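# Move shelf board from cart onto wall brackets

## Task

Take the shelf board off the cart and set it level across both wall brackets, slid back until it touches the wall. One or both robots may do the work, and the cart may be moved. At the end, nothing may still be gripping the board and the robots must have backed away. If any robot topples or is left leaning, the task fails.

## Robot and tools

Robots: r1 and r2 are identical Hello Robot Stretch 4 units. Each has an omni-wheel base, a lift riding up a mast, an arm that telescopes forward, a wrist with yaw, pitch and roll joints, and a two-finger gripper. Each is about 1.6 m tall, and its base edge lies within 0.23 m of the base-frame origin. Each carries four cameras: <name>_head_camera, <name>_head_left_camera, <name>_head_right_camera and <name>_wrist_camera.

Frames: every robot reports in its own base frame. The origin is on the floor under the base centre, with x forward, y left and z up. hand_pose is a point between the open fingertips, given in this frame, and its printed value can be somewhat off. With all wrist joints at 0, the hand axes line up with the base axes. The odometry frame is the base frame as it was when the scene began. One robot's readings say nothing about where the other robot is. Only the images, lidar_m and wrist_depth_mm show how the two are placed relative to each other.

execute_actions: the argument "actions" is a list holding one action or none. An empty list just returns state and images. An action is an object keyed "r1" and/or "r2", and each robot gets its own block. A block holds "base", "joints" or both, optionally with "pace" and "contact_limits". Alternatively it holds only {"end_of_arm": "enable_torque"}, which re-powers wrist or gripper motors that shut off after a torque_fault.
- "base" takes exactly one relative move, counted from the base's last reported position. {"translate_m": d} drives straight in metres, forward positive, range -2 to 2. {"strafe_m": d} slides sideways in metres, left positive, range -2 to 2. {"rotate_rad": d} turns in place in radians, counter-clockwise (left) positive, range -3.2 to 3.2.
- "joints" gives absolute targets by name. lift_m: 0 to 1.2. arm_m: extension, 0 to 0.55. wrist_yaw_rad: -1.134 to 4.276, where 0 points forward, positive turns left, and 3.14 is folded back; above 3.4 the arm may block it. wrist_pitch_rad: -1.117 to 4.259, where 0 is level and 1.57 points down. wrist_roll_rad: -1.117 to 4.259; positive turns clockwise when seen from behind the gripper. gripper_m: fingertip gap, -0.038 to 0.141; values below 0 press the fingers together. A joint target outside its range is clipped and the result notes this. An unknown key or any other bad value rejects the whole call, and nothing moves.
- "pace" is "slow", "default", "fast" or "max". Base top speeds are 0.1, 0.3, 0.4 and 0.6 m/s, and turn rates are 1, 2, 3 and 4 rad/s. Above lift_m 0.2 these are reduced further, down to 0.3 m/s and 1 rad/s at full lift.
- "contact_limits": {"arm_m": x}, where x runs from 0 (gentlest) to 0.75. The default is 0.5. This sets how hard the arm may push before it halts.
- "cameras" lists the camera names to return. If omitted, null or ["all"], every camera is returned; [] returns none. A wrong name rejects the call.
All motions in one action start together and may finish at different times. Any joint, base or robot you leave out may keep pushing toward its previous target. An action runs for at most 15 s. If a result reports a stop, any later execute_actions, wait or finished_scene calls in the same reply are skipped.

wait {"seconds": 0 to 10}: nothing new is commanded, and the call returns the current state and images. zoom_image {"camera", "region": [x0, y0, x1, y1]}: gives a sharper crop of that camera's most recent full image. Coordinates are in pixels from the top-left corner, with a maximum crop of 504 by 504. finished_scene {"scene": n}: closes the current scene for good and reports whether the task succeeded. Its result also gives the next task. Do not call it until the board sits flat on both brackets against the wall, the grippers are open and the robots have moved away.

Result lines: base_status and joint_status report how each motion of the last accepted action ended.
- "done" for the base means the wheels turned the commanded amount, even if they slipped.
- off_target: the part stopped short and may still be pushing.
- contact_stop_at_<key>: the part hit something and released its target.
- limit_stop_at_<name>: a built-in limit stopped the part. limit_stop_at_tilt means a lean over 6 degrees, and the lift, arm and wheels then go slack. limit_stop_at_own_body means self-collision, which is likely with pitch below -0.2 combined with roll below -0.4 or above 4.
- torque_fault: a wrist or gripper motor went limp. Send enable_torque to restore it.
on_its_own covers whatever the call did not command; "held at" there is the target being held. lidar_m lists 12 distances in metres, one per 30-degree sector: the 1st is ahead, the 4th left, the 7th behind and the 10th right, counting counter-clockwise. "-" means nothing seen, or something closer than 0.25 m. The lidar also picks up the other robot. wrist_depth_mm is a 7x7 grid of depths from 100 to 2000 mm. base_odometry counts wheel turns, with heading from -3.142 to 3.142. If turned_by_wheels and turned_by_imu differ by more than about 0.1 rad, the base hit something or slipped. base_tilt is in degrees, with forward and right positive, and each robot has a fixed bias of up to about 1.5. motor_effort is in percent, with the peak in brackets. For wheel_0, wheel_1 and wheel_2, positive means a right turn. The pictures line gives the order of the images.

Gripping: command a gap smaller than the object. Squeezing harder pulls the object toward the wrist. A clear shift in gripper effort means a firm hold; neither the gap reading nor "done" proves a grasp. If the fingertips jam against a surface, raise the lift. To unfold at the start, send lift_m 0.4 together with wrist_yaw_rad 0.

Cautions: never let the robots press against each other. Once the bases touch, even millimetres more of driving is a hard press and fails the run. Two robots given the same drive command can differ by up to about 3 cm per metre, so sharing one load can strain the arms and tip a robot. Driving or turning with more than 1 kg held and arm_m above 0.2 risks tipping, especially at fast or max. A level gripper holding over about 2 kg faults the wrist. Steady pushing with a high gripper or a high contact limit can also tip a robot. Avoid dropping the board, slamming it or pushing hard. The board may occasionally be nudged by an outside disturbance. The camera calibration gives K and T_world_to_cam, which maps the carrying robot's base frame into the camera frame, with small per-camera errors.

Each tool is called after "Call:" as name(argument=value, ...), one argument or row to a line, values as JSON.

## Session

Call:
execute_actions(
  actions=[],
)

Scene clock: 0.00 s.
r1.base_odometry: x=+0.000 y=+0.000 heading=+0.000 (m, m, rad; r1's odometry frame)
r1.turned_by_wheels: +0.000 (rad since the last result)
r1.turned_by_imu: +0.000 (rad since the last result)
r1.base_tilt: forward=+0.0 right=-0.2 (deg)
r1.lidar_m: 3.19 5.04 3.61 3.43 1.32 0.93 0.89 0.90 1.20 1.30 1.34 1.79
r1.base_status: not commanded
r1.joint_positions: lift_m=+0.167 arm_m=+0.002 wrist_yaw_rad=+3.155 wrist_pitch_rad=+0.005 wrist_roll_rad=-0.006 gripper_m=+0.057
r1.joint_status: not commanded
r1.motor_effort: lift_m=+19 arm_m=-1 wrist_yaw_rad=-2 wrist_pitch_rad=-6 wrist_roll_rad=+2 gripper_m=-3 wheel_0=-1 wheel_1=-1 wheel_2=+1 (%)
r1.hand_pose: x=-0.1165 y=+0.0834 z=+0.3436 quat_wxyz=(-0.007, -0.003, -0.003, +1.000) (m; r1's base frame)
r1.wrist_depth_mm: - 133 260 991 1008 1008 1042 / - 114 138 1008 1042 1025 1042 / - 120 154 1008 1025 1025 1042 / 133 133 287 1008 1025 1060 1060 / 976 991 991 1008 1025 1025 1042 / 960 960 209 1008 197 1042 1078 / 809 759 866 134 878 917 946
r2.base_odometry: x=+0.000 y=+0.000 heading=+0.000 (m, m, rad; r2's odometry frame)
r2.turned_by_wheels: +0.000 (rad since the last result)
r2.turned_by_imu: +0.000 (rad since the last result)
r2.base_tilt: forward=-0.6 right=+0.2 (deg)
r2.lidar_m: 0.98 1.32 1.38 1.44 1.82 4.19 - 3.56 3.26 1.57 1.04 0.98
r2.base_status: not commanded
r2.joint_positions: lift_m=+0.182 arm_m=+0.000 wrist_yaw_rad=+3.125 wrist_pitch_rad=+0.014 wrist_roll_rad=+0.009 gripper_m=+0.057
r2.joint_status: not commanded
r2.motor_effort: lift_m=+21 arm_m=-1 wrist_yaw_rad=+1 wrist_pitch_rad=-6 wrist_roll_rad=+1 gripper_m=-3 wheel_0=+0 wheel_1=+0 wheel_2=+0 (%)
r2.hand_pose: x=-0.1164 y=+0.0923 z=+0.3562 quat_wxyz=(+0.008, -0.007, +0.004, +1.000) (m; r2's base frame)
r2.wrist_depth_mm: - 136 - - - - - / - 128 - - - - - / - 128 195 - - - - / 116 137 - - - - - / - - - - - - - / 1308 1366 196 1308 201 1160 1098 / 946 878 891 108 904 788 820
pictures: r1_head_camera, r1_head_left_camera, r1_head_right_camera, r1_wrist_camera, r2_head_camera, r2_head_left_camera, r2_head_right_camera, r2_wrist_camera
Images, in order (width x height): r1_head_camera 420x560, r1_head_left_camera 420x672, r1_head_right_camera 420x672, r1_wrist_camera 616x392, r2_head_camera 420x560, r2_head_left_camera 420x672, r2_head_right_camera 420x672, r2_wrist_camera 616x392.

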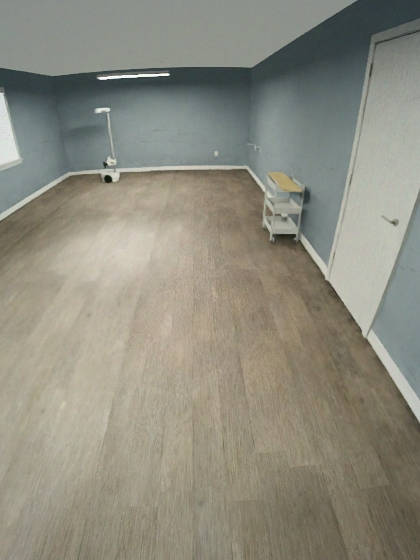

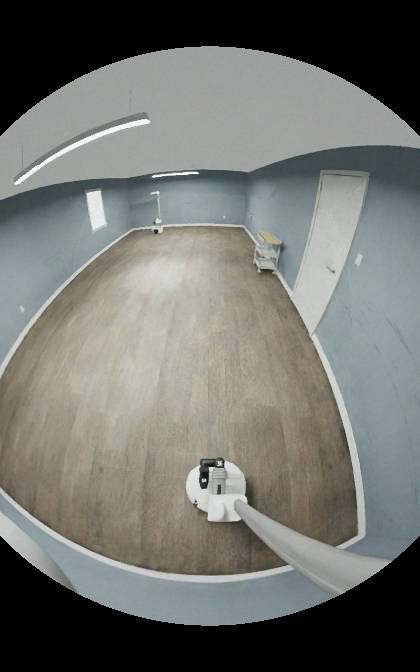

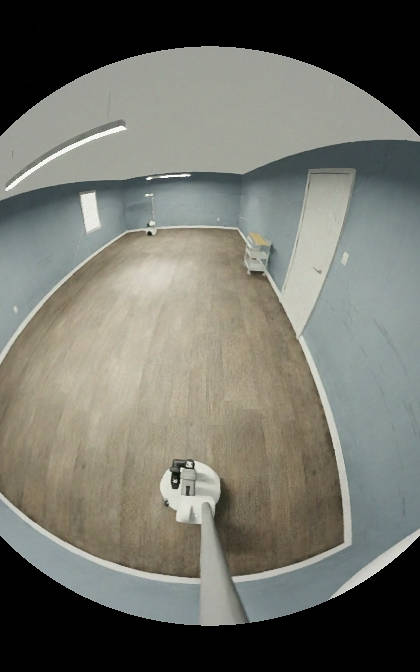

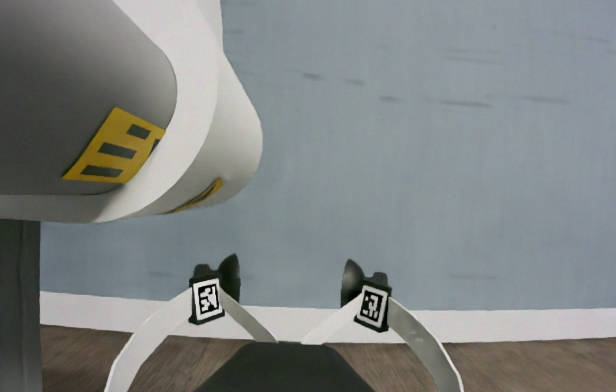

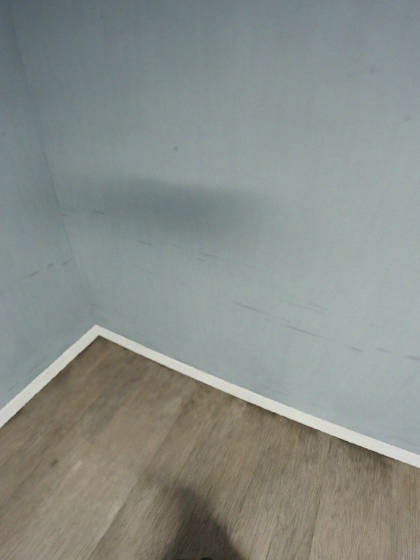

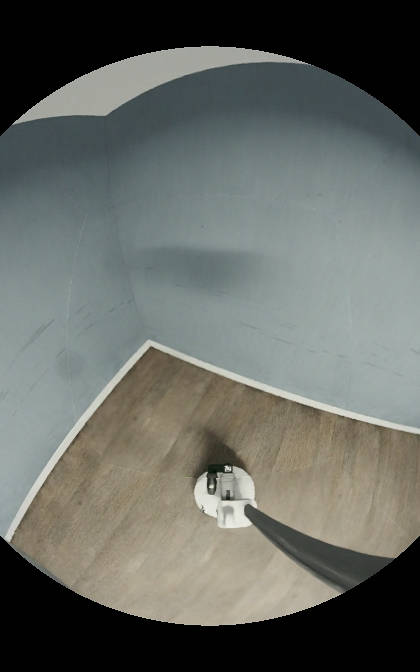

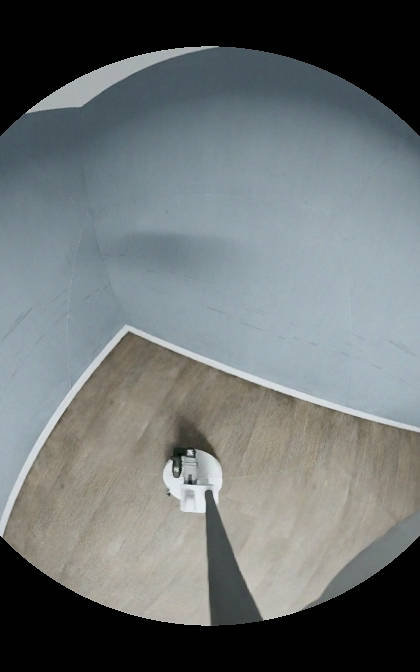

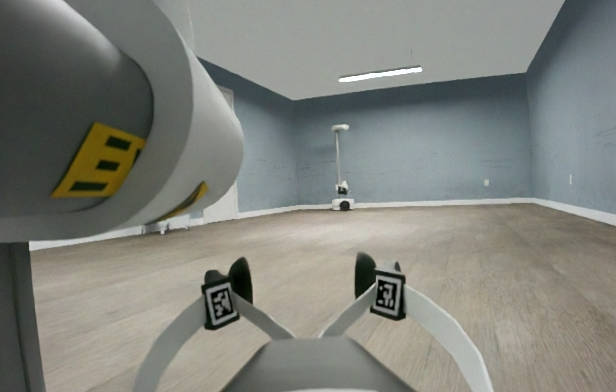

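Call:
execute_actions(
  actions=[
    {"r1":{"base":{"translate_m":2},"pace":"max"},"r2":{"base":{"rotate_rad":-2.3},"pace":"fast"}},
  ],
  cameras=["r1_head_camera","r2_head_camera"],
)

Call:
zoom_image(
  camera="r1_head_camera",
  region=[220,100,420,400],
)

Scene clock: 5.40 s.
r1.base_odometry: x=+2.000 y=+0.001 heading=+0.000 (m, m, rad; r1's odometry frame)
r1.turned_by_wheels: +0.000 (rad since the last result)
r1.turned_by_imu: -0.004 (rad since the last result)
r1.base_tilt: forward=+0.0 right=-0.2 (deg)
r1.lidar_m: 4.20 5.08 3.66 3.49 3.57 3.05 2.87 1.83 1.25 1.17 1.24 1.36
r1.base_status: done
r1.joint_positions: lift_m=+0.167 arm_m=+0.002 wrist_yaw_rad=+3.155 wrist_pitch_rad=+0.005 wrist_roll_rad=-0.006 gripper_m=+0.057
r1.joint_status: not commanded
r1.motor_effort: lift_m=+19(19) arm_m=-1(1) wrist_yaw_rad=-1(2) wrist_pitch_rad=-7(6) wrist_roll_rad=+0(2) gripper_m=-3(2) wheel_0=+0(12) wheel_1=+1(13) wheel_2=+2(20) (%)
r1.hand_pose: x=-0.1165 y=+0.0835 z=+0.3436 quat_wxyz=(-0.007, -0.003, -0.003, +1.000) (m; r1's base frame)
r1.wrist_depth_mm: - 133 260 - - - - / - 114 138 - - - - / - 120 154 - - - - / 133 133 287 - - - - / 1708 - - - - - - / 1025 1138 209 1281 197 1366 1336 / 809 759 866 134 866 917 931
r2.base_odometry: x=+0.000 y=+0.000 heading=-2.300 (m, m, rad; r2's odometry frame)
r2.turned_by_wheels: -2.300 (rad since the last result)
r2.turned_by_imu: -2.267 (rad since the last result)
r2.base_tilt: forward=-0.7 right=+0.1 (deg)
r2.lidar_m: 3.27 2.12 1.16 0.98 0.96 1.12 1.39 1.40 1.60 2.70 5.04 3.91
r2.base_status: done
r2.joint_positions: lift_m=+0.182 arm_m=+0.000 wrist_yaw_rad=+3.125 wrist_pitch_rad=+0.014 wrist_roll_rad=+0.009 gripper_m=+0.057
r2.joint_status: not commanded
r2.motor_effort: lift_m=+21(21) arm_m=-1(1) wrist_yaw_rad=+2(2) wrist_pitch_rad=-8(6) wrist_roll_rad=-1(1) gripper_m=-2(4) wheel_0=-1(5) wheel_1=-2(11) wheel_2=-2(6) (%)
r2.hand_pose: x=-0.1164 y=+0.0923 z=+0.3562 quat_wxyz=(+0.009, -0.007, +0.004, +1.000) (m; r2's base frame)
r2.wrist_depth_mm: - 136 1464 1618 1661 1160 917 / - 128 1464 1618 1661 1160 960 / - 128 195 1576 1661 1205 976 / 116 137 1464 1576 1618 1205 976 / 1229 1397 1499 1618 1499 1205 991 / 1255 1336 198 1366 202 1098 960 / 946 878 878 108 904 778 820
pictures: r1_head_camera, r2_head_camera
Images, in order (width x height): r1_head_camera 420x560, r2_head_camera 420x560.

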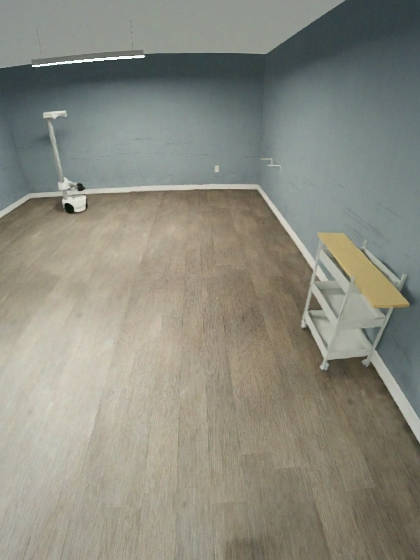

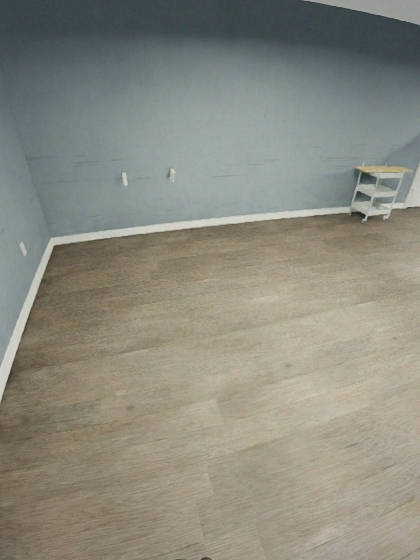

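Region (220, 100, 420, 400) of r1_head_camera's 420x560 image, scaled by 1.680, with more detail than that image has.

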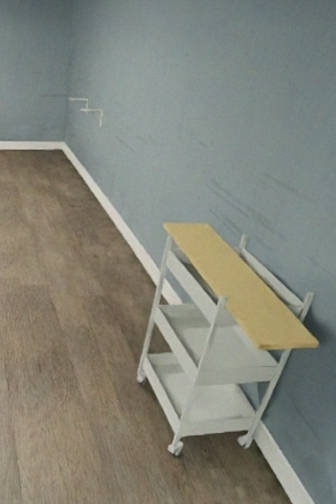

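Call:
execute_actions(
  actions=[
    {"r1":{"base":{"translate_m":1.0},"pace":"max"},"r2":{"base":{"rotate_rad":-0.7},"pace":"fast"}},
  ],
  cameras=[],
)

Call:
execute_actions(
  actions=[
    {"r1":{"base":{"rotate_rad":-1.51},"joints":{"lift_m":0.7,"wrist_yaw_rad":0,"wrist_roll_rad":1.57,"gripper_m":0.1}},"r2":{"base":{"translate_m":2},"pace":"max"}},
  ],
  cameras=[],
)

Call:
execute_actions(
  actions=[
    {"r2":{"base":{"translate_m":1.6},"pace":"max"}},
  ],
  cameras=[],
)

Call:
execute_actions(
  actions=[
    {"r2":{"base":{"rotate_rad":1.0},"joints":{"lift_m":0.7,"wrist_yaw_rad":0,"wrist_roll_rad":1.57,"gripper_m":0.1},"pace":"fast"}},
  ],
  cameras=["r1_head_camera","r2_head_camera","r1_wrist_camera","r2_wrist_camera"],
)

Scene clock: 10.20 s.
r1.base_odometry: x=+3.000 y=+0.002 heading=+0.001 (m, m, rad; r1's odometry frame)
r1.turned_by_wheels: +0.000 (rad since the last result)
r1.turned_by_imu: -0.002 (rad since the last result)
r1.base_tilt: forward=+0.0 right=-0.2 (deg)
r1.lidar_m: 4.03 4.18 3.72 3.55 3.63 4.10 3.96 1.68 1.23 0.79 0.79 1.03
r1.base_status: done
r1.joint_positions: lift_m=+0.167 arm_m=+0.002 wrist_yaw_rad=+3.155 wrist_pitch_rad=+0.005 wrist_roll_rad=-0.006 gripper_m=+0.057
r1.joint_status: not commanded
r1.motor_effort: lift_m=+19(19) arm_m=-1(1) wrist_yaw_rad=-2(3) wrist_pitch_rad=-6(6) wrist_roll_rad=+0(2) gripper_m=-3(4) wheel_0=+2(12) wheel_1=+3(11) wheel_2=+1(15) (%)
r1.hand_pose: x=-0.1165 y=+0.0835 z=+0.3436 quat_wxyz=(-0.007, -0.003, -0.003, +1.000) (m; r1's base frame)
r1.wrist_depth_mm: - 132 260 - - - - / - 114 138 - - - - / - 120 154 - - - - / 133 133 287 - - - - / 1708 - - - - - - / 1042 1160 208 1281 196 1336 1366 / 788 759 878 135 866 917 946
r2.base_odometry: x=+0.000 y=+0.000 heading=-3.000 (m, m, rad; r2's odometry frame)
r2.turned_by_wheels: -0.700 (rad since the last result)
r2.turned_by_imu: -0.690 (rad since the last result)
r2.base_tilt: forward=-0.7 right=+0.1 (deg)
r2.lidar_m: 4.18 3.41 3.19 1.34 0.98 0.97 1.05 1.44 1.39 1.47 2.05 6.85
r2.base_status: done
r2.joint_positions: lift_m=+0.182 arm_m=+0.000 wrist_yaw_rad=+3.125 wrist_pitch_rad=+0.014 wrist_roll_rad=+0.009 gripper_m=+0.057
r2.joint_status: not commanded
r2.motor_effort: lift_m=+21(21) arm_m=-1(1) wrist_yaw_rad=+1(1) wrist_pitch_rad=-8(8) wrist_roll_rad=+0(0) gripper_m=-3(3) wheel_0=+0(7) wheel_1=+0(8) wheel_2=+0(7) (%)
r2.hand_pose: x=-0.1164 y=+0.0923 z=+0.3562 quat_wxyz=(+0.009, -0.007, +0.004, +1.000) (m; r2's base frame)
r2.wrist_depth_mm: - 136 1308 1182 1025 946 854 / - 128 1308 1182 1060 946 866 / - 128 195 1182 1042 946 854 / 116 137 1308 1205 1060 931 866 / 1336 1537 1397 1205 1025 946 878 / 1255 1336 197 1160 202 946 878 / 946 891 891 109 904 798 820
pictures: none
No camera images: the call's "cameras" was empty. Leave "cameras" out to get every camera's image.

Scene clock: 15.10 s.
r1.base_odometry: x=+3.000 y=+0.002 heading=-1.508 (m, m, rad; r1's odometry frame)
r1.turned_by_wheels: -1.509 (rad since the last result)
r1.turned_by_imu: -1.522 (rad since the last result)
r1.base_tilt: forward=+0.0 right=-0.3 (deg)
r1.lidar_m: 0.80 0.80 1.18 4.85 2.19 3.68 3.61 3.72 4.02 3.86 1.63 1.19
r1.base_status: done
r1.joint_positions: lift_m=+0.700 arm_m=+0.002 wrist_yaw_rad=+0.000 wrist_pitch_rad=+0.005 wrist_roll_rad=+1.570 gripper_m=+0.100
r1.joint_status: all done
r1.motor_effort: lift_m=+22(24) arm_m=-1(1) wrist_yaw_rad=-3(9) wrist_pitch_rad=-6(6) wrist_roll_rad=+2(7) gripper_m=+0(3) wheel_0=+5(9) wheel_1=+5(11) wheel_2=+2(10) (%)
r1.hand_pose: x=+0.4617 y=-0.0874 z=+0.8764 quat_wxyz=(+0.708, +0.707, +0.002, -0.002) (m; r1's base frame)
r1.wrist_depth_mm: 931 917 931 946 931 946 976 / 931 931 946 960 976 991 991 / 931 946 960 976 976 991 991 / 946 960 960 960 991 991 991 / 931 946 960 960 976 991 991 / 946 946 960 976 199 1008 991 / 960 960 960 136 976 1025 976
r2.base_odometry: x=-1.980 y=-0.282 heading=-3.001 (m, m, rad; r2's odometry frame)
r2.turned_by_wheels: +0.000 (rad since the last result)
r2.turned_by_imu: -0.004 (rad since the last result)
r2.base_tilt: forward=-0.7 right=+0.2 (deg)
r2.lidar_m: 2.19 2.26 2.21 2.38 2.74 2.64 2.81 2.57 2.44 2.67 3.73 6.06
r2.base_status: done
r2.joint_positions: lift_m=+0.182 arm_m=+0.000 wrist_yaw_rad=+3.125 wrist_pitch_rad=+0.014 wrist_roll_rad=+0.009 gripper_m=+0.057
r2.joint_status: not commanded
r2.motor_effort: lift_m=+21(21) arm_m=-1(1) wrist_yaw_rad=+1(1) wrist_pitch_rad=-7(6) wrist_roll_rad=+0(1) gripper_m=-2(3) wheel_0=-2(7) wheel_1=-1(7) wheel_2=+0(16) (%)
r2.hand_pose: x=-0.1164 y=+0.0923 z=+0.3562 quat_wxyz=(+0.009, -0.007, +0.004, +1.000) (m; r2's base frame)
r2.wrist_depth_mm: - 136 - - - - - / - 128 - - - - - / - 128 195 - - - - / 116 137 - - - - - / - - - - - - - / 1255 1366 198 1336 201 1160 1138 / 931 878 891 109 904 788 809
pictures: none
No camera images: the call's "cameras" was empty. Leave "cameras" out to get every camera's image.

Scene clock: 19.33 s.
r1.base_odometry: x=+3.000 y=+0.002 heading=-1.508 (m, m, rad; r1's odometry frame)
r1.turned_by_wheels: +0.000 (rad since the last result)
r1.turned_by_imu: +0.000 (rad since the last result)
r1.base_tilt: forward=+0.0 right=-0.2 (deg)
r1.lidar_m: 0.78 0.79 1.18 0.62 0.66 3.67 3.63 3.71 4.02 3.88 1.64 1.23
r1.base_status: not commanded
r1.joint_positions: lift_m=+0.700 arm_m=+0.002 wrist_yaw_rad=+0.000 wrist_pitch_rad=+0.005 wrist_roll_rad=+1.570 gripper_m=+0.100
r1.joint_status: not commanded
r1.motor_effort: lift_m=+22(23) arm_m=-1(1) wrist_yaw_rad=-2(3) wrist_pitch_rad=-6(6) wrist_roll_rad=+2(2) gripper_m=-2(1) wheel_0=+5(5) wheel_1=+5(5) wheel_2=+2(2) (%)
r1.hand_pose: x=+0.4617 y=-0.0874 z=+0.8764 quat_wxyz=(+0.708, +0.707, +0.002, -0.002) (m; r1's base frame)
r1.wrist_depth_mm: 931 931 931 931 946 946 960 / 931 946 946 960 976 991 991 / 931 946 946 960 976 976 991 / 946 946 976 976 976 991 1008 / 960 946 976 960 976 991 991 / 946 960 960 976 198 1008 1008 / 946 960 960 136 991 1008 1008
r2.base_odometry: x=-3.564 y=-0.506 heading=-3.001 (m, m, rad; r2's odometry frame)
r2.turned_by_wheels: +0.000 (rad since the last result)
r2.turned_by_imu: -0.003 (rad since the last result)
r2.base_tilt: forward=-0.7 right=+0.2 (deg)
r2.lidar_m: 0.65 0.95 0.93 1.46 2.10 4.01 - 3.42 3.35 3.52 4.84 0.62
r2.base_status: done
r2.joint_positions: lift_m=+0.182 arm_m=+0.000 wrist_yaw_rad=+3.125 wrist_pitch_rad=+0.014 wrist_roll_rad=+0.009 gripper_m=+0.057
r2.joint_status: not commanded
r2.motor_effort: lift_m=+21(21) arm_m=-1(1) wrist_yaw_rad=+1(2) wrist_pitch_rad=-7(6) wrist_roll_rad=+0(0) gripper_m=-3(3) wheel_0=+0(7) wheel_1=+0(7) wheel_2=-1(13) (%)
r2.hand_pose: x=-0.1164 y=+0.0923 z=+0.3562 quat_wxyz=(+0.009, -0.007, +0.004, +1.000) (m; r2's base frame)
r2.wrist_depth_mm: - 136 - - - - - / - 128 - - - - - / - 128 195 - - - - / 116 137 - - - - - / - - - - - - - / 1281 1336 197 1281 202 1205 1118 / 946 878 891 109 891 788 820
pictures: none
No camera images: the call's "cameras" was empty. Leave "cameras" out to get every camera's image.

Scene clock: 21.70 s.
r1.base_odometry: x=+3.000 y=+0.002 heading=-1.508 (m, m, rad; r1's odometry frame)
r1.turned_by_wheels: +0.000 (rad since the last result)
r1.turned_by_imu: +0.000 (rad since the last result)
r1.base_tilt: forward=+0.0 right=-0.2 (deg)
r1.lidar_m: 0.79 0.81 0.74 0.64 0.66 3.67 3.60 3.69 4.02 3.88 1.63 1.24
r1.base_status: not commanded
r1.joint_positions: lift_m=+0.700 arm_m=+0.002 wrist_yaw_rad=+0.000 wrist_pitch_rad=+0.005 wrist_roll_rad=+1.570 gripper_m=+0.100
r1.joint_status: not commanded
r1.motor_effort: lift_m=+22(22) arm_m=-1(1) wrist_yaw_rad=-3(3) wrist_pitch_rad=-6(7) wrist_roll_rad=+2(1) gripper_m=-2(1) wheel_0=+5(5) wheel_1=+5(5) wheel_2=+2(2) (%)
r1.hand_pose: x=+0.4617 y=-0.0874 z=+0.8764 quat_wxyz=(+0.708, +0.707, +0.002, -0.002) (m; r1's base frame)
r1.wrist_depth_mm: 931 917 931 946 931 946 960 / 931 931 946 960 960 976 976 / 931 960 946 960 960 991 976 / 946 946 946 976 976 1008 991 / 946 946 960 976 976 991 1025 / 960 946 976 960 200 991 1008 / 946 976 976 136 991 991 1008
r2.base_odometry: x=-3.564 y=-0.506 heading=-2.001 (m, m, rad; r2's odometry frame)
r2.turned_by_wheels: +1.000 (rad since the last result)
r2.turned_by_imu: +0.985 (rad since the last result)
r2.base_tilt: forward=-0.6 right=+0.2 (deg)
r2.lidar_m: 0.92 1.44 1.97 4.00 4.18 3.48 3.38 3.49 4.77 0.64 0.62 0.99
r2.base_status: done
r2.joint_positions: lift_m=+0.700 arm_m=+0.000 wrist_yaw_rad=+0.000 wrist_pitch_rad=+0.014 wrist_roll_rad=+1.570 gripper_m=+0.100
r2.joint_status: all done
r2.motor_effort: lift_m=+25(28) arm_m=-1(1) wrist_yaw_rad=+0(5) wrist_pitch_rad=-7(8) wrist_roll_rad=+0(3) gripper_m=-1(5) wheel_0=+0(6) wheel_1=+0(6) wheel_2=+2(9) (%)
r2.hand_pose: x=+0.4590 y=-0.0873 z=+0.8737 quat_wxyz=(+0.707, +0.707, +0.005, -0.005) (m; r2's base frame)
r2.wrist_depth_mm: 1118 1118 1138 1098 750 891 946 / 1098 1138 1138 1138 759 904 991 / 1118 1138 1118 1160 768 917 1008 / 1138 1138 1160 1138 768 1042 1078 / 1118 1098 1138 1160 1182 1160 1160 / 1118 1118 198 1138 809 1182 1160 / 1138 1138 1138 108 1160 1182 1160
pictures: r1_head_camera, r1_wrist_camera, r2_head_camera, r2_wrist_camera
camera_calibration (this result's frames):
r1_wrist_camera: T_world_to_cam=[[-0.0300579, -0.0444738, -0.998558, 0.876008], [0.00552523, 0.998987, -0.0446592, 0.184335], [0.999533, -0.00685962, -0.0297817, -0.211111], [0, 0, 0, 1]] pos_world=[0.236325, -0.146637, 0.87669]
r2_wrist_camera: T_world_to_cam=[[-0.0515688, 0.0432181, -0.997734, 0.895811], [-0.0130113, 0.998949, 0.0439433, 0.103765], [0.998585, 0.0152479, -0.0509523, -0.183731], [0, 0, 0, 1]] pos_world=[0.231017, -0.13957, 0.879859]
Images, in order (width x height): r1_head_camera 420x560, r1_wrist_camera 616x392, r2_head_camera 420x560, r2_wrist_camera 616x392.

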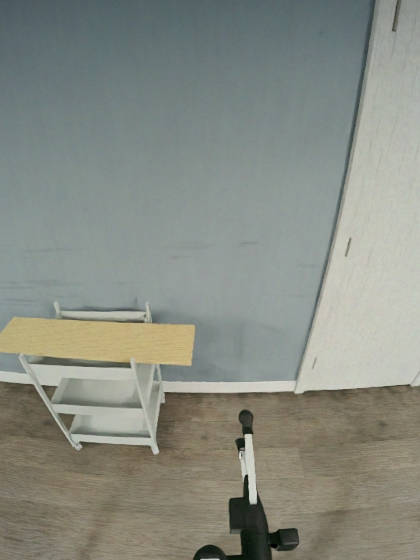

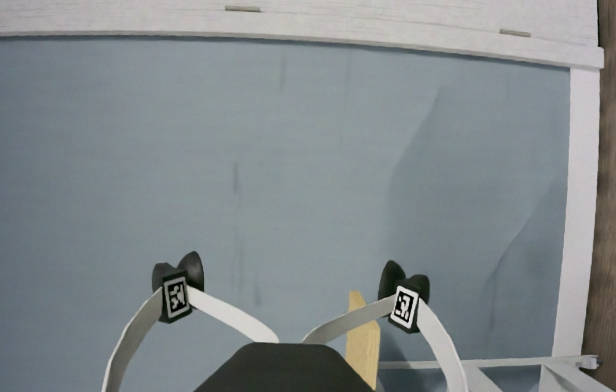

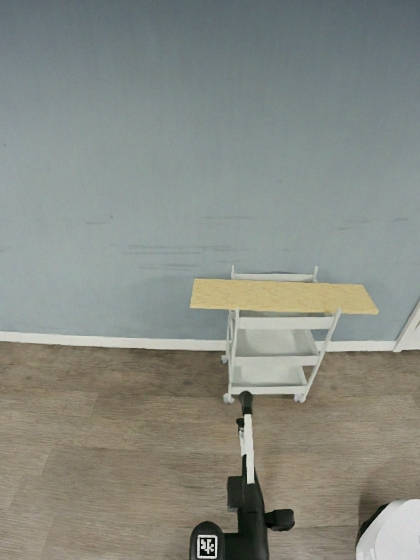

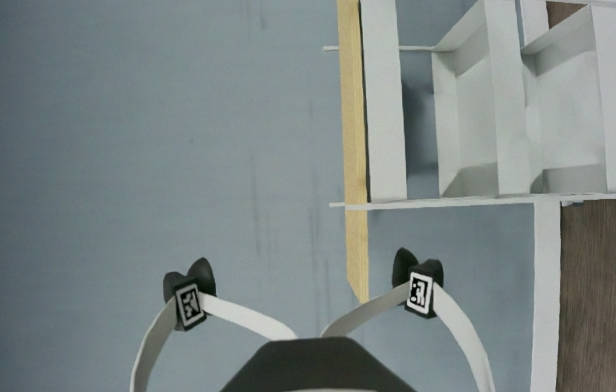

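Call:
execute_actions(
  actions=[
    {"r1":{"base":{"strafe_m":0.21},"joints":{"lift_m":0.57}},"r2":{"base":{"strafe_m":0.11},"joints":{"lift_m":0.57}}},
  ],
  cameras=[],
)

Call:
execute_actions(
  actions=[
    {"r1":{"base":{"translate_m":0.22}},"r2":{"base":{"translate_m":0.38}}},
  ],
  cameras=["r1_head_camera","r2_head_camera","r1_wrist_camera","r2_wrist_camera"],
)

Scene clock: 24.37 s.
r1.base_odometry: x=+3.209 y=+0.015 heading=-1.508 (m, m, rad; r1's odometry frame)
r1.turned_by_wheels: +0.000 (rad since the last result)
r1.turned_by_imu: +0.001 (rad since the last result)
r1.base_tilt: forward=+0.0 right=-0.2 (deg)
r1.lidar_m: 0.74 0.80 0.63 0.53 0.55 3.67 3.61 3.70 4.21 4.09 1.65 1.21
r1.base_status: done
r1.joint_positions: lift_m=+0.570 arm_m=+0.002 wrist_yaw_rad=+0.000 wrist_pitch_rad=+0.005 wrist_roll_rad=+1.570 gripper_m=+0.100
r1.joint_status: all done
r1.motor_effort: lift_m=+17(23) arm_m=-1(1) wrist_yaw_rad=-2(3) wrist_pitch_rad=-6(6) wrist_roll_rad=+1(1) gripper_m=-3(1) wheel_0=-2(12) wheel_1=+3(13) wheel_2=+0(1) (%)
r1.hand_pose: x=+0.4617 y=-0.0874 z=+0.7469 quat_wxyz=(+0.708, +0.707, +0.002, -0.002) (m; r1's base frame)
r1.wrist_depth_mm: 931 946 946 960 976 976 960 / 931 946 946 946 960 991 991 / 946 960 960 960 991 976 976 / 946 960 960 960 991 991 976 / 946 946 960 976 991 991 976 / 960 960 976 676 200 878 778 / 960 976 960 136 976 559 798
r2.base_odometry: x=-3.464 y=-0.552 heading=-2.000 (m, m, rad; r2's odometry frame)
r2.turned_by_wheels: +0.000 (rad since the last result)
r2.turned_by_imu: +0.001 (rad since the last result)
r2.base_tilt: forward=-0.6 right=+0.2 (deg)
r2.lidar_m: 0.96 1.43 1.96 3.88 4.05 3.47 3.39 3.49 4.74 0.50 0.52 0.98
r2.base_status: done
r2.joint_positions: lift_m=+0.570 arm_m=+0.000 wrist_yaw_rad=+0.000 wrist_pitch_rad=+0.014 wrist_roll_rad=+1.570 gripper_m=+0.100
r2.joint_status: all done
r2.motor_effort: lift_m=+16(24) arm_m=-1(1) wrist_yaw_rad=+0(0) wrist_pitch_rad=-7(9) wrist_roll_rad=+1(0) gripper_m=+0(2) wheel_0=+1(5) wheel_1=+0(8) wheel_2=+0(1) (%)
r2.hand_pose: x=+0.4590 y=-0.0874 z=+0.7444 quat_wxyz=(+0.707, +0.707, +0.005, -0.005) (m; r2's base frame)
r2.wrist_depth_mm: 1118 1118 1118 741 1042 976 741 / 1138 1160 1138 750 1078 1008 788 / 1098 1118 1138 768 1042 1060 891 / 1118 1118 1138 1138 1160 1182 1008 / 1118 1138 1160 1160 1182 1138 1008 / 1118 1138 198 1160 1205 1160 1042 / 1118 1138 1138 108 1160 1182 1042
pictures: none
No camera images: the call's "cameras" was empty. Leave "cameras" out to get every camera's image.

Scene clock: 27.13 s.
r1.base_odometry: x=+3.223 y=-0.205 heading=-1.508 (m, m, rad; r1's odometry frame)
r1.turned_by_wheels: +0.000 (rad since the last result)
r1.turned_by_imu: +0.000 (rad since the last result)
r1.base_tilt: forward=+0.0 right=-0.2 (deg)
r1.lidar_m: 0.54 0.56 0.56 0.50 0.59 3.92 3.85 3.90 4.22 3.60 1.35 1.01
r1.base_status: done
r1.joint_positions: lift_m=+0.570 arm_m=+0.002 wrist_yaw_rad=+0.000 wrist_pitch_rad=+0.005 wrist_roll_rad=+1.570 gripper_m=+0.100
r1.joint_status: not commanded
r1.motor_effort: lift_m=+17(17) arm_m=-1(1) wrist_yaw_rad=-2(2) wrist_pitch_rad=-7(6) wrist_roll_rad=+3(1) gripper_m=-1(0) wheel_0=+3(9) wheel_1=+4(7) wheel_2=-2(11) (%)
r1.hand_pose: x=+0.4617 y=-0.0874 z=+0.7469 quat_wxyz=(+0.708, +0.707, +0.002, -0.002) (m; r1's base frame)
r1.wrist_depth_mm: 715 732 732 750 732 759 759 / 723 732 732 741 750 750 768 / 723 732 750 750 750 759 778 / 741 732 732 759 759 759 778 / 732 741 741 750 768 778 768 / 741 741 741 647 200 768 788 / 741 750 750 136 768 525 732
r2.base_odometry: x=-3.622 y=-0.898 heading=-2.000 (m, m, rad; r2's odometry frame)
r2.turned_by_wheels: +0.000 (rad since the last result)
r2.turned_by_imu: -0.001 (rad since the last result)
r2.base_tilt: forward=-0.6 right=+0.2 (deg)
r2.lidar_m: 0.59 1.06 1.44 3.91 4.03 3.90 3.83 3.85 4.99 0.48 0.57 0.59
r2.base_status: done
r2.joint_positions: lift_m=+0.570 arm_m=+0.000 wrist_yaw_rad=+0.000 wrist_pitch_rad=+0.014 wrist_roll_rad=+1.570 gripper_m=+0.100
r2.joint_status: not commanded
r2.motor_effort: lift_m=+16(16) arm_m=-1(1) wrist_yaw_rad=+1(0) wrist_pitch_rad=-7(7) wrist_roll_rad=+0(0) gripper_m=-1(1) wheel_0=+1(4) wheel_1=-1(3) wheel_2=+2(7) (%)
r2.hand_pose: x=+0.4590 y=-0.0874 z=+0.7444 quat_wxyz=(+0.707, +0.707, +0.005, -0.005) (m; r2's base frame)
r2.wrist_depth_mm: 778 750 778 349 798 647 477 / 759 768 768 347 349 615 480 / 759 768 768 480 778 683 788 / 750 778 788 768 778 788 798 / 768 759 768 788 778 798 798 / 759 768 198 768 778 798 798 / 750 768 768 109 778 798 809
pictures: r1_head_camera, r1_wrist_camera, r2_head_camera, r2_wrist_camera
camera_calibration (this result's frames):
r1_wrist_camera: T_world_to_cam=[[-0.0300524, -0.044468, -0.998559, 0.746628], [0.00572292, 0.998986, -0.0446592, 0.178514], [0.999532, -0.00705679, -0.0297675, -0.21498], [0, 0, 0, 1]] pos_world=[0.236296, -0.146649, 0.747125]
r2_wrist_camera: T_world_to_cam=[[-0.0515578, 0.0432313, -0.997734, 0.766831], [-0.0127558, 0.998953, 0.0439433, 0.109402], [0.998589, 0.0149925, -0.0509523, -0.190319], [0, 0, 0, 1]] pos_world=[0.230982, -0.139585, 0.750589]
Images, in order (width x height): r1_head_camera 420x560, r1_wrist_camera 616x392, r2_head_camera 420x560, r2_wrist_camera 616x392.

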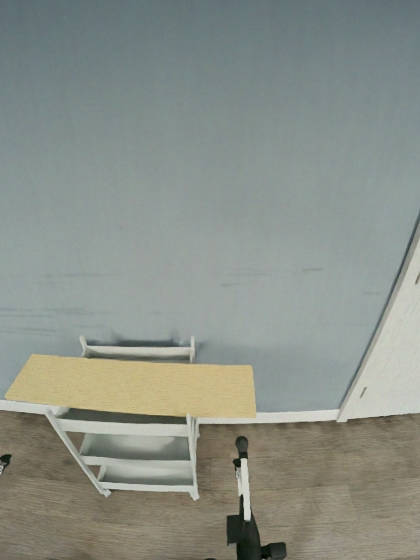

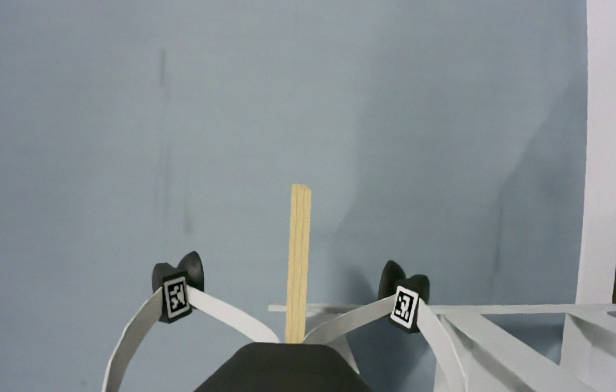

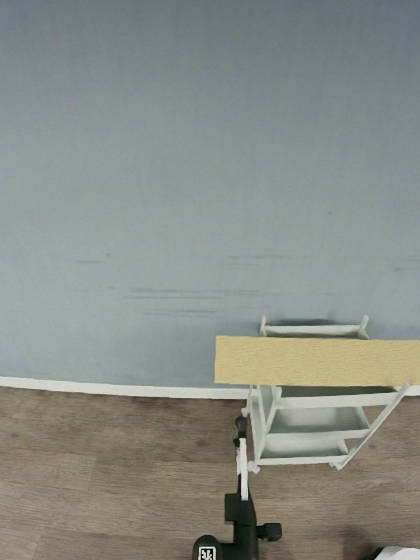

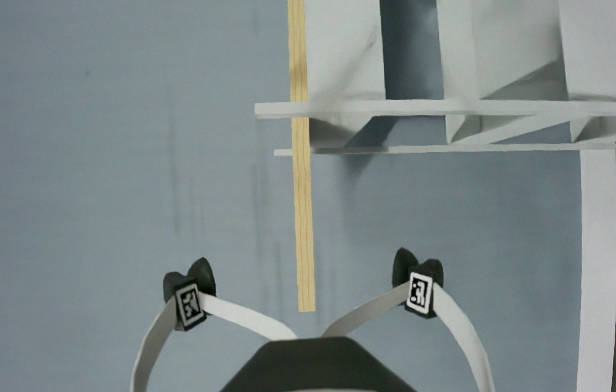

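Call:
execute_actions(
  actions=[
    {"r1":{"joints":{"lift_m":0.565,"arm_m":0.18}},"r2":{"joints":{"lift_m":0.565,"arm_m":0.205}}},
  ],
  cameras=["r1_head_camera","r2_head_camera","r1_wrist_camera","r2_wrist_camera"],
)

Call:
execute_actions(
  actions=[
    {"r1":{"joints":{"gripper_m":-0.03}},"r2":{"joints":{"gripper_m":-0.03}}},
  ],
  cameras=[],
)

Call:
execute_actions(
  actions=[
    {"r1":{"joints":{"lift_m":0.66},"pace":"slow"},"r2":{"joints":{"lift_m":0.66},"pace":"slow"}},
  ],
  cameras=["r1_head_camera","r2_head_left_camera","r1_wrist_camera","r2_wrist_camera"],
)

Scene clock: 29.70 s.
r1.base_odometry: x=+3.223 y=-0.205 heading=-1.508 (m, m, rad; r1's odometry frame)
r1.turned_by_wheels: +0.000 (rad since the last result)
r1.turned_by_imu: +0.000 (rad since the last result)
r1.base_tilt: forward=-0.1 right=-0.2 (deg)
r1.lidar_m: 0.53 0.56 0.65 0.51 0.60 3.90 3.86 3.95 4.24 3.61 1.35 1.00
r1.base_status: not commanded
r1.joint_positions: lift_m=+0.565 arm_m=+0.179 wrist_yaw_rad=+0.000 wrist_pitch_rad=+0.005 wrist_roll_rad=+1.570 gripper_m=+0.100
r1.joint_status: all done
r1.motor_effort: lift_m=+17(15) arm_m=+5(7) wrist_yaw_rad=-2(2) wrist_pitch_rad=-5(7) wrist_roll_rad=+1(3) gripper_m=-3(2) wheel_0=+3(3) wheel_1=+3(4) wheel_2=-3(3) (%)
r1.hand_pose: x=+0.6385 y=-0.0874 z=+0.7419 quat_wxyz=(+0.707, +0.707, +0.002, -0.002) (m; r1's base frame)
r1.wrist_depth_mm: 554 559 564 569 574 580 591 / 549 559 569 569 569 580 585 / 554 559 564 574 580 585 591 / 564 564 569 574 585 585 597 / 564 564 569 574 585 591 603 / 559 574 569 170 200 597 603 / 564 574 580 136 585 484 549
r2.base_odometry: x=-3.622 y=-0.898 heading=-2.000 (m, m, rad; r2's odometry frame)
r2.turned_by_wheels: +0.000 (rad since the last result)
r2.turned_by_imu: +0.000 (rad since the last result)
r2.base_tilt: forward=-0.7 right=+0.2 (deg)
r2.lidar_m: 0.65 1.03 1.43 3.88 4.08 3.92 3.83 3.86 5.00 0.49 0.57 0.57
r2.base_status: not commanded
r2.joint_positions: lift_m=+0.565 arm_m=+0.204 wrist_yaw_rad=+0.000 wrist_pitch_rad=+0.014 wrist_roll_rad=+1.570 gripper_m=+0.100
r2.joint_status: all done
r2.motor_effort: lift_m=+16(16) arm_m=+4(8) wrist_yaw_rad=+1(1) wrist_pitch_rad=-6(8) wrist_roll_rad=+0(0) gripper_m=+0(2) wheel_0=+1(1) wheel_1=-1(1) wheel_2=+3(2) (%)
r2.hand_pose: x=+0.6636 y=-0.0874 z=+0.7395 quat_wxyz=(+0.707, +0.707, +0.005, -0.005) (m; r2's base frame)
r2.wrist_depth_mm: 564 569 574 193 188 484 - / 564 569 574 228 309 585 473 / 569 569 580 394 585 591 597 / 564 574 580 574 580 585 597 / 564 569 580 580 585 597 597 / 564 564 199 201 585 597 591 / 564 574 574 109 585 597 597
pictures: r1_head_camera, r1_wrist_camera, r2_head_camera, r2_wrist_camera
camera_calibration (this result's frames):
r1_wrist_camera: T_world_to_cam=[[-0.0298621, -0.044419, -0.998567, 0.746909], [0.00564052, 0.998989, -0.0446065, 0.17727], [0.999538, -0.00696448, -0.0295814, -0.39197], [0, 0, 0, 1]] pos_world=[0.413093, -0.146644, 0.742151]
r2_wrist_camera: T_world_to_cam=[[-0.0513497, 0.0433105, -0.997741, 0.772322], [-0.012696, 0.99895, 0.0440164, 0.112154], [0.9986, 0.0149275, -0.0507459, -0.395014], [0, 0, 0, 1]] pos_world=[0.435543, -0.139589, 0.745596]
Images, in order (width x height): r1_head_camera 420x560, r1_wrist_camera 616x392, r2_head_camera 420x560, r2_wrist_camera 616x392.

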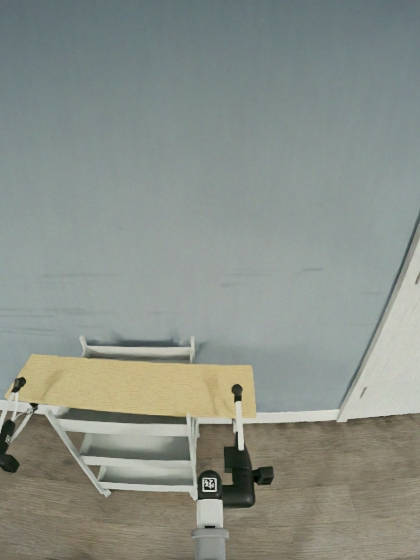

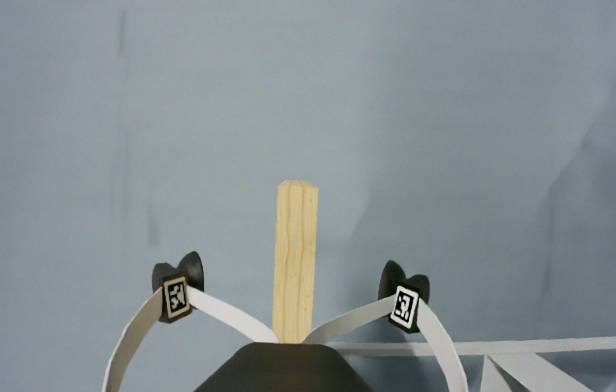

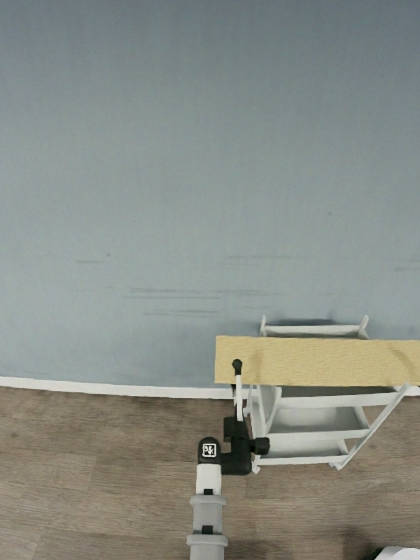

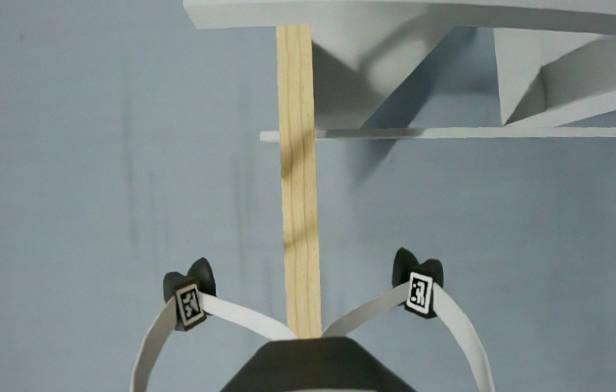

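Scene clock: 31.70 s.
r1.base_odometry: x=+3.223 y=-0.205 heading=-1.508 (m, m, rad; r1's odometry frame)
r1.turned_by_wheels: +0.000 (rad since the last result)
r1.turned_by_imu: +0.000 (rad since the last result)
r1.base_tilt: forward=-0.1 right=-0.2 (deg)
r1.lidar_m: 0.54 0.56 0.66 0.50 0.60 3.91 3.87 3.92 4.22 3.60 1.33 0.99
r1.base_status: not commanded
r1.joint_positions: lift_m=+0.565 arm_m=+0.179 wrist_yaw_rad=+0.001 wrist_pitch_rad=+0.006 wrist_roll_rad=+1.570 gripper_m=-0.029
r1.joint_status: all done
r1.motor_effort: lift_m=+17(17) arm_m=+4(5) wrist_yaw_rad=-6(6) wrist_pitch_rad=-8(9) wrist_roll_rad=+2(1) gripper_m=-26(21) wheel_0=+3(3) wheel_1=+3(4) wheel_2=-3(3) (%)
r1.hand_pose: x=+0.6387 y=-0.0870 z=+0.7416 quat_wxyz=(+0.707, +0.707, +0.003, -0.002) (m; r1's base frame)
r1.wrist_depth_mm: 549 559 564 564 574 585 591 / 554 559 559 574 580 585 591 / 559 559 564 580 580 580 591 / 554 564 569 574 585 585 591 / 559 569 574 208 585 597 597 / 564 564 179 159 180 597 609 / 569 569 574 159 585 480 549
r2.base_odometry: x=-3.622 y=-0.898 heading=-2.000 (m, m, rad; r2's odometry frame)
r2.turned_by_wheels: +0.000 (rad since the last result)
r2.turned_by_imu: +0.000 (rad since the last result)
r2.base_tilt: forward=-0.6 right=+0.2 (deg)
r2.lidar_m: 0.65 1.00 1.44 3.88 4.05 3.91 3.81 3.89 4.98 0.50 0.55 0.59
r2.base_status: not commanded
r2.joint_positions: lift_m=+0.565 arm_m=+0.204 wrist_yaw_rad=+0.001 wrist_pitch_rad=+0.014 wrist_roll_rad=+1.570 gripper_m=-0.029
r2.joint_status: all done
r2.motor_effort: lift_m=+16(16) arm_m=+4(5) wrist_yaw_rad=-2(2) wrist_pitch_rad=-7(8) wrist_roll_rad=-1(0) gripper_m=-23(24) wheel_0=+1(1) wheel_1=-1(1) wheel_2=+2(2) (%)
r2.hand_pose: x=+0.6638 y=-0.0871 z=+0.7396 quat_wxyz=(+0.707, +0.707, +0.005, -0.005) (m; r2's base frame)
r2.wrist_depth_mm: 564 569 564 183 187 477 - / 559 569 574 226 309 591 473 / 564 569 574 392 580 591 591 / 564 574 569 585 591 585 597 / 574 569 580 208 591 591 603 / 569 569 181 190 183 597 597 / 564 569 574 108 585 597 591
pictures: none
No camera images: the call's "cameras" was empty. Leave "cameras" out to get every camera's image.

Scene clock: 33.37 s.
r1.base_odometry: x=+3.223 y=-0.205 heading=-1.508 (m, m, rad; r1's odometry frame)
r1.turned_by_wheels: +0.000 (rad since the last result)
r1.turned_by_imu: +0.000 (rad since the last result)
r1.base_tilt: forward=-0.1 right=-0.2 (deg)
r1.lidar_m: 0.52 0.56 0.65 0.52 0.56 3.90 3.81 3.95 4.23 3.60 1.35 1.01
r1.base_status: not commanded
r1.joint_positions: lift_m=+0.659 arm_m=+0.179 wrist_yaw_rad=+0.000 wrist_pitch_rad=+0.018 wrist_roll_rad=+1.570 gripper_m=-0.029
r1.joint_status: all done
r1.on_its_own: wrist_pitch_rad is at rest, and its effort (-42) is outside its rest range (-23 to +23)
r1.motor_effort: lift_m=+26(26) arm_m=+4(4) wrist_yaw_rad=-3(6) wrist_pitch_rad=-42(46) wrist_roll_rad=+0(1) gripper_m=-23(28) wheel_0=+3(3) wheel_1=+4(4) wheel_2=-3(3) (%)
r1.hand_pose: x=+0.6386 y=-0.0873 z=+0.8325 quat_wxyz=(+0.707, +0.707, +0.007, -0.006) (m; r1's base frame)
r1.wrist_depth_mm: 544 549 564 564 580 585 597 / 544 549 559 574 585 585 597 / 549 554 564 574 580 591 597 / 549 564 559 564 591 597 603 / 559 564 569 157 591 597 603 / 554 564 179 164 179 603 609 / 564 564 574 135 473 500 496
r2.base_odometry: x=-3.622 y=-0.898 heading=-2.000 (m, m, rad; r2's odometry frame)
r2.turned_by_wheels: +0.000 (rad since the last result)
r2.turned_by_imu: +0.000 (rad since the last result)
r2.base_tilt: forward=-0.6 right=+0.3 (deg)
r2.lidar_m: 0.62 1.06 1.41 3.89 4.05 3.90 3.84 3.88 5.03 0.50 0.57 0.60
r2.base_status: not commanded
r2.joint_positions: lift_m=+0.659 arm_m=+0.204 wrist_yaw_rad=+0.000 wrist_pitch_rad=+0.027 wrist_roll_rad=+1.570 gripper_m=-0.029
r2.joint_status: all done
r2.on_its_own: wrist_pitch_rad is at rest, and its effort (-42) is outside its rest range (-23 to +23)
r2.motor_effort: lift_m=+29(30) arm_m=+4(4) wrist_yaw_rad=+1(2) wrist_pitch_rad=-42(46) wrist_roll_rad=+0(1) gripper_m=-21(21) wheel_0=+1(1) wheel_1=-1(1) wheel_2=+2(2) (%)
r2.hand_pose: x=+0.6637 y=-0.0874 z=+0.8299 quat_wxyz=(+0.707, +0.707, +0.009, -0.009) (m; r2's base frame)
r2.wrist_depth_mm: 549 569 574 580 473 190 - / 554 564 569 580 473 278 496 / 559 564 574 477 591 597 597 / 559 564 574 268 591 597 597 / 559 569 574 204 591 603 603 / 554 569 181 189 181 597 609 / 569 559 569 109 591 597 609
pictures: r1_head_camera, r1_wrist_camera, r2_head_left_camera, r2_wrist_camera
camera_calibration (this result's frames):
r1_wrist_camera: T_world_to_cam=[[-0.0426075, -0.0444343, -0.998103, 0.845116], [0.00477724, 0.99899, -0.0446777, 0.181836], [0.99908, -0.00667179, -0.0423522, -0.378482], [0, 0, 0, 1]] pos_world=[0.413274, -0.146625, 0.835608]
r2_wrist_camera: T_world_to_cam=[[-0.0635695, 0.0434843, -0.99703, 0.870032], [-0.012217, 0.998942, 0.0443466, 0.107566], [0.997903, 0.0149998, -0.062971, -0.379895], [0, 0, 0, 1]] pos_world=[0.43572, -0.139586, 0.838756]
Images, in order (width x height): r1_head_camera 420x560, r1_wrist_camera 616x392, r2_head_left_camera 420x672, r2_wrist_camera 616x392.

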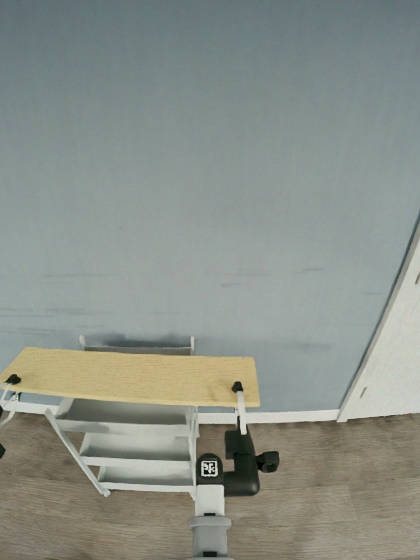

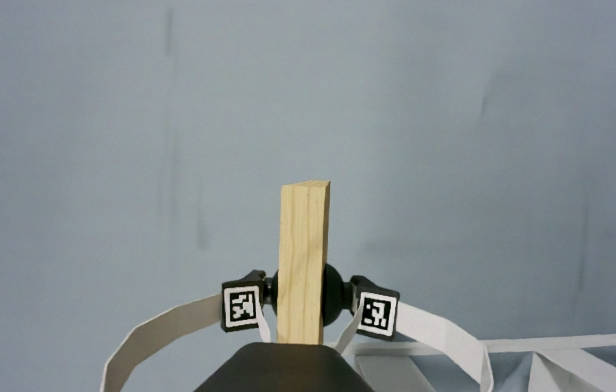

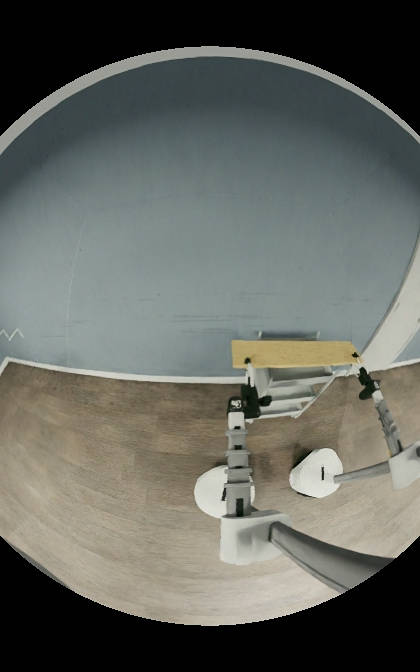

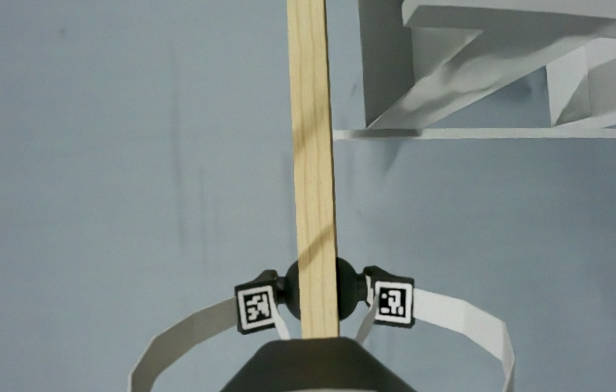

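Call:
execute_actions(
  actions=[
    {"r1":{"joints":{"lift_m":0.7,"arm_m":0.04}},"r2":{"joints":{"lift_m":0.7,"arm_m":0.065}}},
  ],
  cameras=[],
)

Call:
execute_actions(
  actions=[
    {"r1":{"base":{"strafe_m":0.8}},"r2":{"base":{"strafe_m":0.818}}},
  ],
  cameras=["r2_head_left_camera"],
)

Scene clock: 35.27 s.
r1.base_odometry: x=+3.223 y=-0.205 heading=-1.508 (m, m, rad; r1's odometry frame)
r1.turned_by_wheels: +0.000 (rad since the last result)
r1.turned_by_imu: +0.000 (rad since the last result)
r1.base_tilt: forward=-0.1 right=-0.2 (deg)
r1.lidar_m: 0.43 0.44 0.59 0.52 0.60 3.92 3.88 3.94 4.23 3.58 1.36 1.00
r1.base_status: not commanded
r1.joint_positions: lift_m=+0.700 arm_m=+0.041 wrist_yaw_rad=+0.002 wrist_pitch_rad=+0.018 wrist_roll_rad=+1.570 gripper_m=-0.029
r1.joint_status: all done
r1.on_its_own: wrist_pitch_rad is at rest, and its effort (-42) is outside its rest range (-23 to +23)
r1.motor_effort: lift_m=+25(25) arm_m=-5(5) wrist_yaw_rad=-7(7) wrist_pitch_rad=-42(43) wrist_roll_rad=+2(2) gripper_m=-23(24) wheel_0=+3(3) wheel_1=+4(4) wheel_2=-3(3) (%)
r1.hand_pose: x=+0.5004 y=-0.0869 z=+0.8726 quat_wxyz=(+0.707, +0.707, +0.007, -0.006) (m; r1's base frame)
r1.wrist_depth_mm: 668 676 699 707 707 723 741 / 676 683 691 707 723 723 732 / 676 691 699 715 723 723 741 / 683 707 707 707 723 741 750 / 691 707 715 157 732 750 759 / 683 691 179 165 179 750 759 / 691 699 707 135 517 539 609
r2.base_odometry: x=-3.622 y=-0.898 heading=-2.000 (m, m, rad; r2's odometry frame)
r2.turned_by_wheels: +0.000 (rad since the last result)
r2.turned_by_imu: +0.000 (rad since the last result)
r2.base_tilt: forward=-0.6 right=+0.2 (deg)
r2.lidar_m: 0.50 1.00 1.45 3.89 4.00 3.90 3.84 3.89 4.98 0.50 0.55 0.50
r2.base_status: not commanded
r2.joint_positions: lift_m=+0.699 arm_m=+0.066 wrist_yaw_rad=-0.002 wrist_pitch_rad=+0.026 wrist_roll_rad=+1.570 gripper_m=-0.029
r2.joint_status: all done
r2.on_its_own: wrist_pitch_rad is at rest, and its effort (-41) is outside its rest range (-23 to +23)
r2.motor_effort: lift_m=+29(30) arm_m=-5(2) wrist_yaw_rad=+6(7) wrist_pitch_rad=-41(43) wrist_roll_rad=-1(0) gripper_m=-20(20) wheel_0=+1(1) wheel_1=-1(1) wheel_2=+2(2) (%)
r2.hand_pose: x=+0.5249 y=-0.0880 z=+0.8699 quat_wxyz=(+0.707, +0.707, +0.009, -0.010) (m; r2's base frame)
r2.wrist_depth_mm: 691 699 699 715 615 291 591 / 683 699 699 715 615 293 574 / 691 691 707 382 621 732 634 / 691 707 707 259 723 741 750 / 699 715 699 204 715 741 741 / 691 707 180 189 181 741 750 / 691 691 707 109 741 732 750
pictures: none
No camera images: the call's "cameras" was empty. Leave "cameras" out to get every camera's image.

Scene clock: 39.30 s.
r1.base_odometry: x=+4.022 y=-0.154 heading=-1.507 (m, m, rad; r1's odometry frame)
r1.turned_by_wheels: +0.000 (rad since the last result)
r1.turned_by_imu: +0.004 (rad since the last result)
r1.base_tilt: forward=-0.1 right=-0.2 (deg)
r1.lidar_m: 0.43 0.44 0.62 0.52 0.62 3.87 3.84 3.93 5.06 3.62 0.80 0.62
r1.base_status: done
r1.joint_positions: lift_m=+0.700 arm_m=+0.041 wrist_yaw_rad=+0.011 wrist_pitch_rad=+0.018 wrist_roll_rad=+1.570 gripper_m=-0.029
r1.joint_status: not commanded
r1.on_its_own: wrist_yaw_rad is at rest, and its effort (-33) is outside its rest range (-13 to +13); wrist_pitch_rad is at rest, and its effort (-43) is outside its rest range (-23 to +23)
r1.motor_effort: lift_m=+25(26) arm_m=-5(5) wrist_yaw_rad=-33(34) wrist_pitch_rad=-43(41) wrist_roll_rad=+1(2) gripper_m=-23(25) wheel_0=+2(11) wheel_1=+3(12) wheel_2=+0(5) (%)
r1.hand_pose: x=+0.5012 y=-0.0843 z=+0.8726 quat_wxyz=(+0.707, +0.707, +0.010, -0.002) (m; r1's base frame)
r1.wrist_depth_mm: 691 691 699 715 615 389 615 / 683 691 707 715 621 741 621 / 683 707 699 732 732 750 759 / 691 715 723 715 732 750 759 / 707 723 723 156 750 750 778 / 699 715 179 169 179 759 788 / 723 715 732 135 759 768 788
r2.base_odometry: x=-2.879 y=-1.239 heading=-2.001 (m, m, rad; r2's odometry frame)
r2.turned_by_wheels: -0.001 (rad since the last result)
r2.turned_by_imu: +0.000 (rad since the last result)
r2.base_tilt: forward=-0.7 right=+0.2 (deg)
r2.lidar_m: 0.57 1.04 1.45 3.07 3.22 3.91 3.84 3.87 5.29 0.49 0.63 0.47
r2.base_status: done
r2.joint_positions: lift_m=+0.699 arm_m=+0.066 wrist_yaw_rad=-0.011 wrist_pitch_rad=+0.026 wrist_roll_rad=+1.570 gripper_m=-0.029
r2.joint_status: not commanded
r2.on_its_own: wrist_yaw_rad is at rest, and its effort (+31) is outside its rest range (-13 to +13); wrist_pitch_rad is at rest, and its effort (-42) is outside its rest range (-23 to +23)
r2.motor_effort: lift_m=+28(29) arm_m=-4(4) wrist_yaw_rad=+31(32) wrist_pitch_rad=-42(43) wrist_roll_rad=+1(0) gripper_m=-20(22) wheel_0=-7(8) wheel_1=-2(8) wheel_2=-2(0) (%)
r2.hand_pose: x=+0.5241 y=-0.0904 z=+0.8700 quat_wxyz=(+0.707, +0.707, +0.006, -0.013) (m; r2's base frame)
r2.wrist_depth_mm: 691 691 715 732 732 750 750 / 691 707 707 715 741 741 750 / 691 699 715 332 723 732 759 / 691 707 707 242 723 741 741 / 691 691 707 202 741 741 759 / 691 699 180 189 182 741 750 / 691 691 707 109 723 732 741
pictures: r2_head_left_camera
Images, in order (width x height): r2_head_left_camera 420x672.

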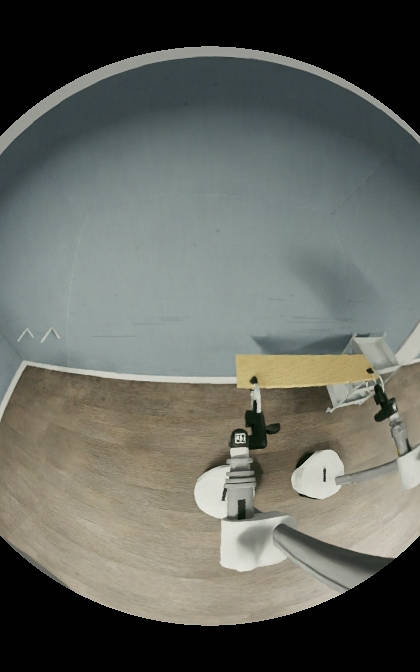

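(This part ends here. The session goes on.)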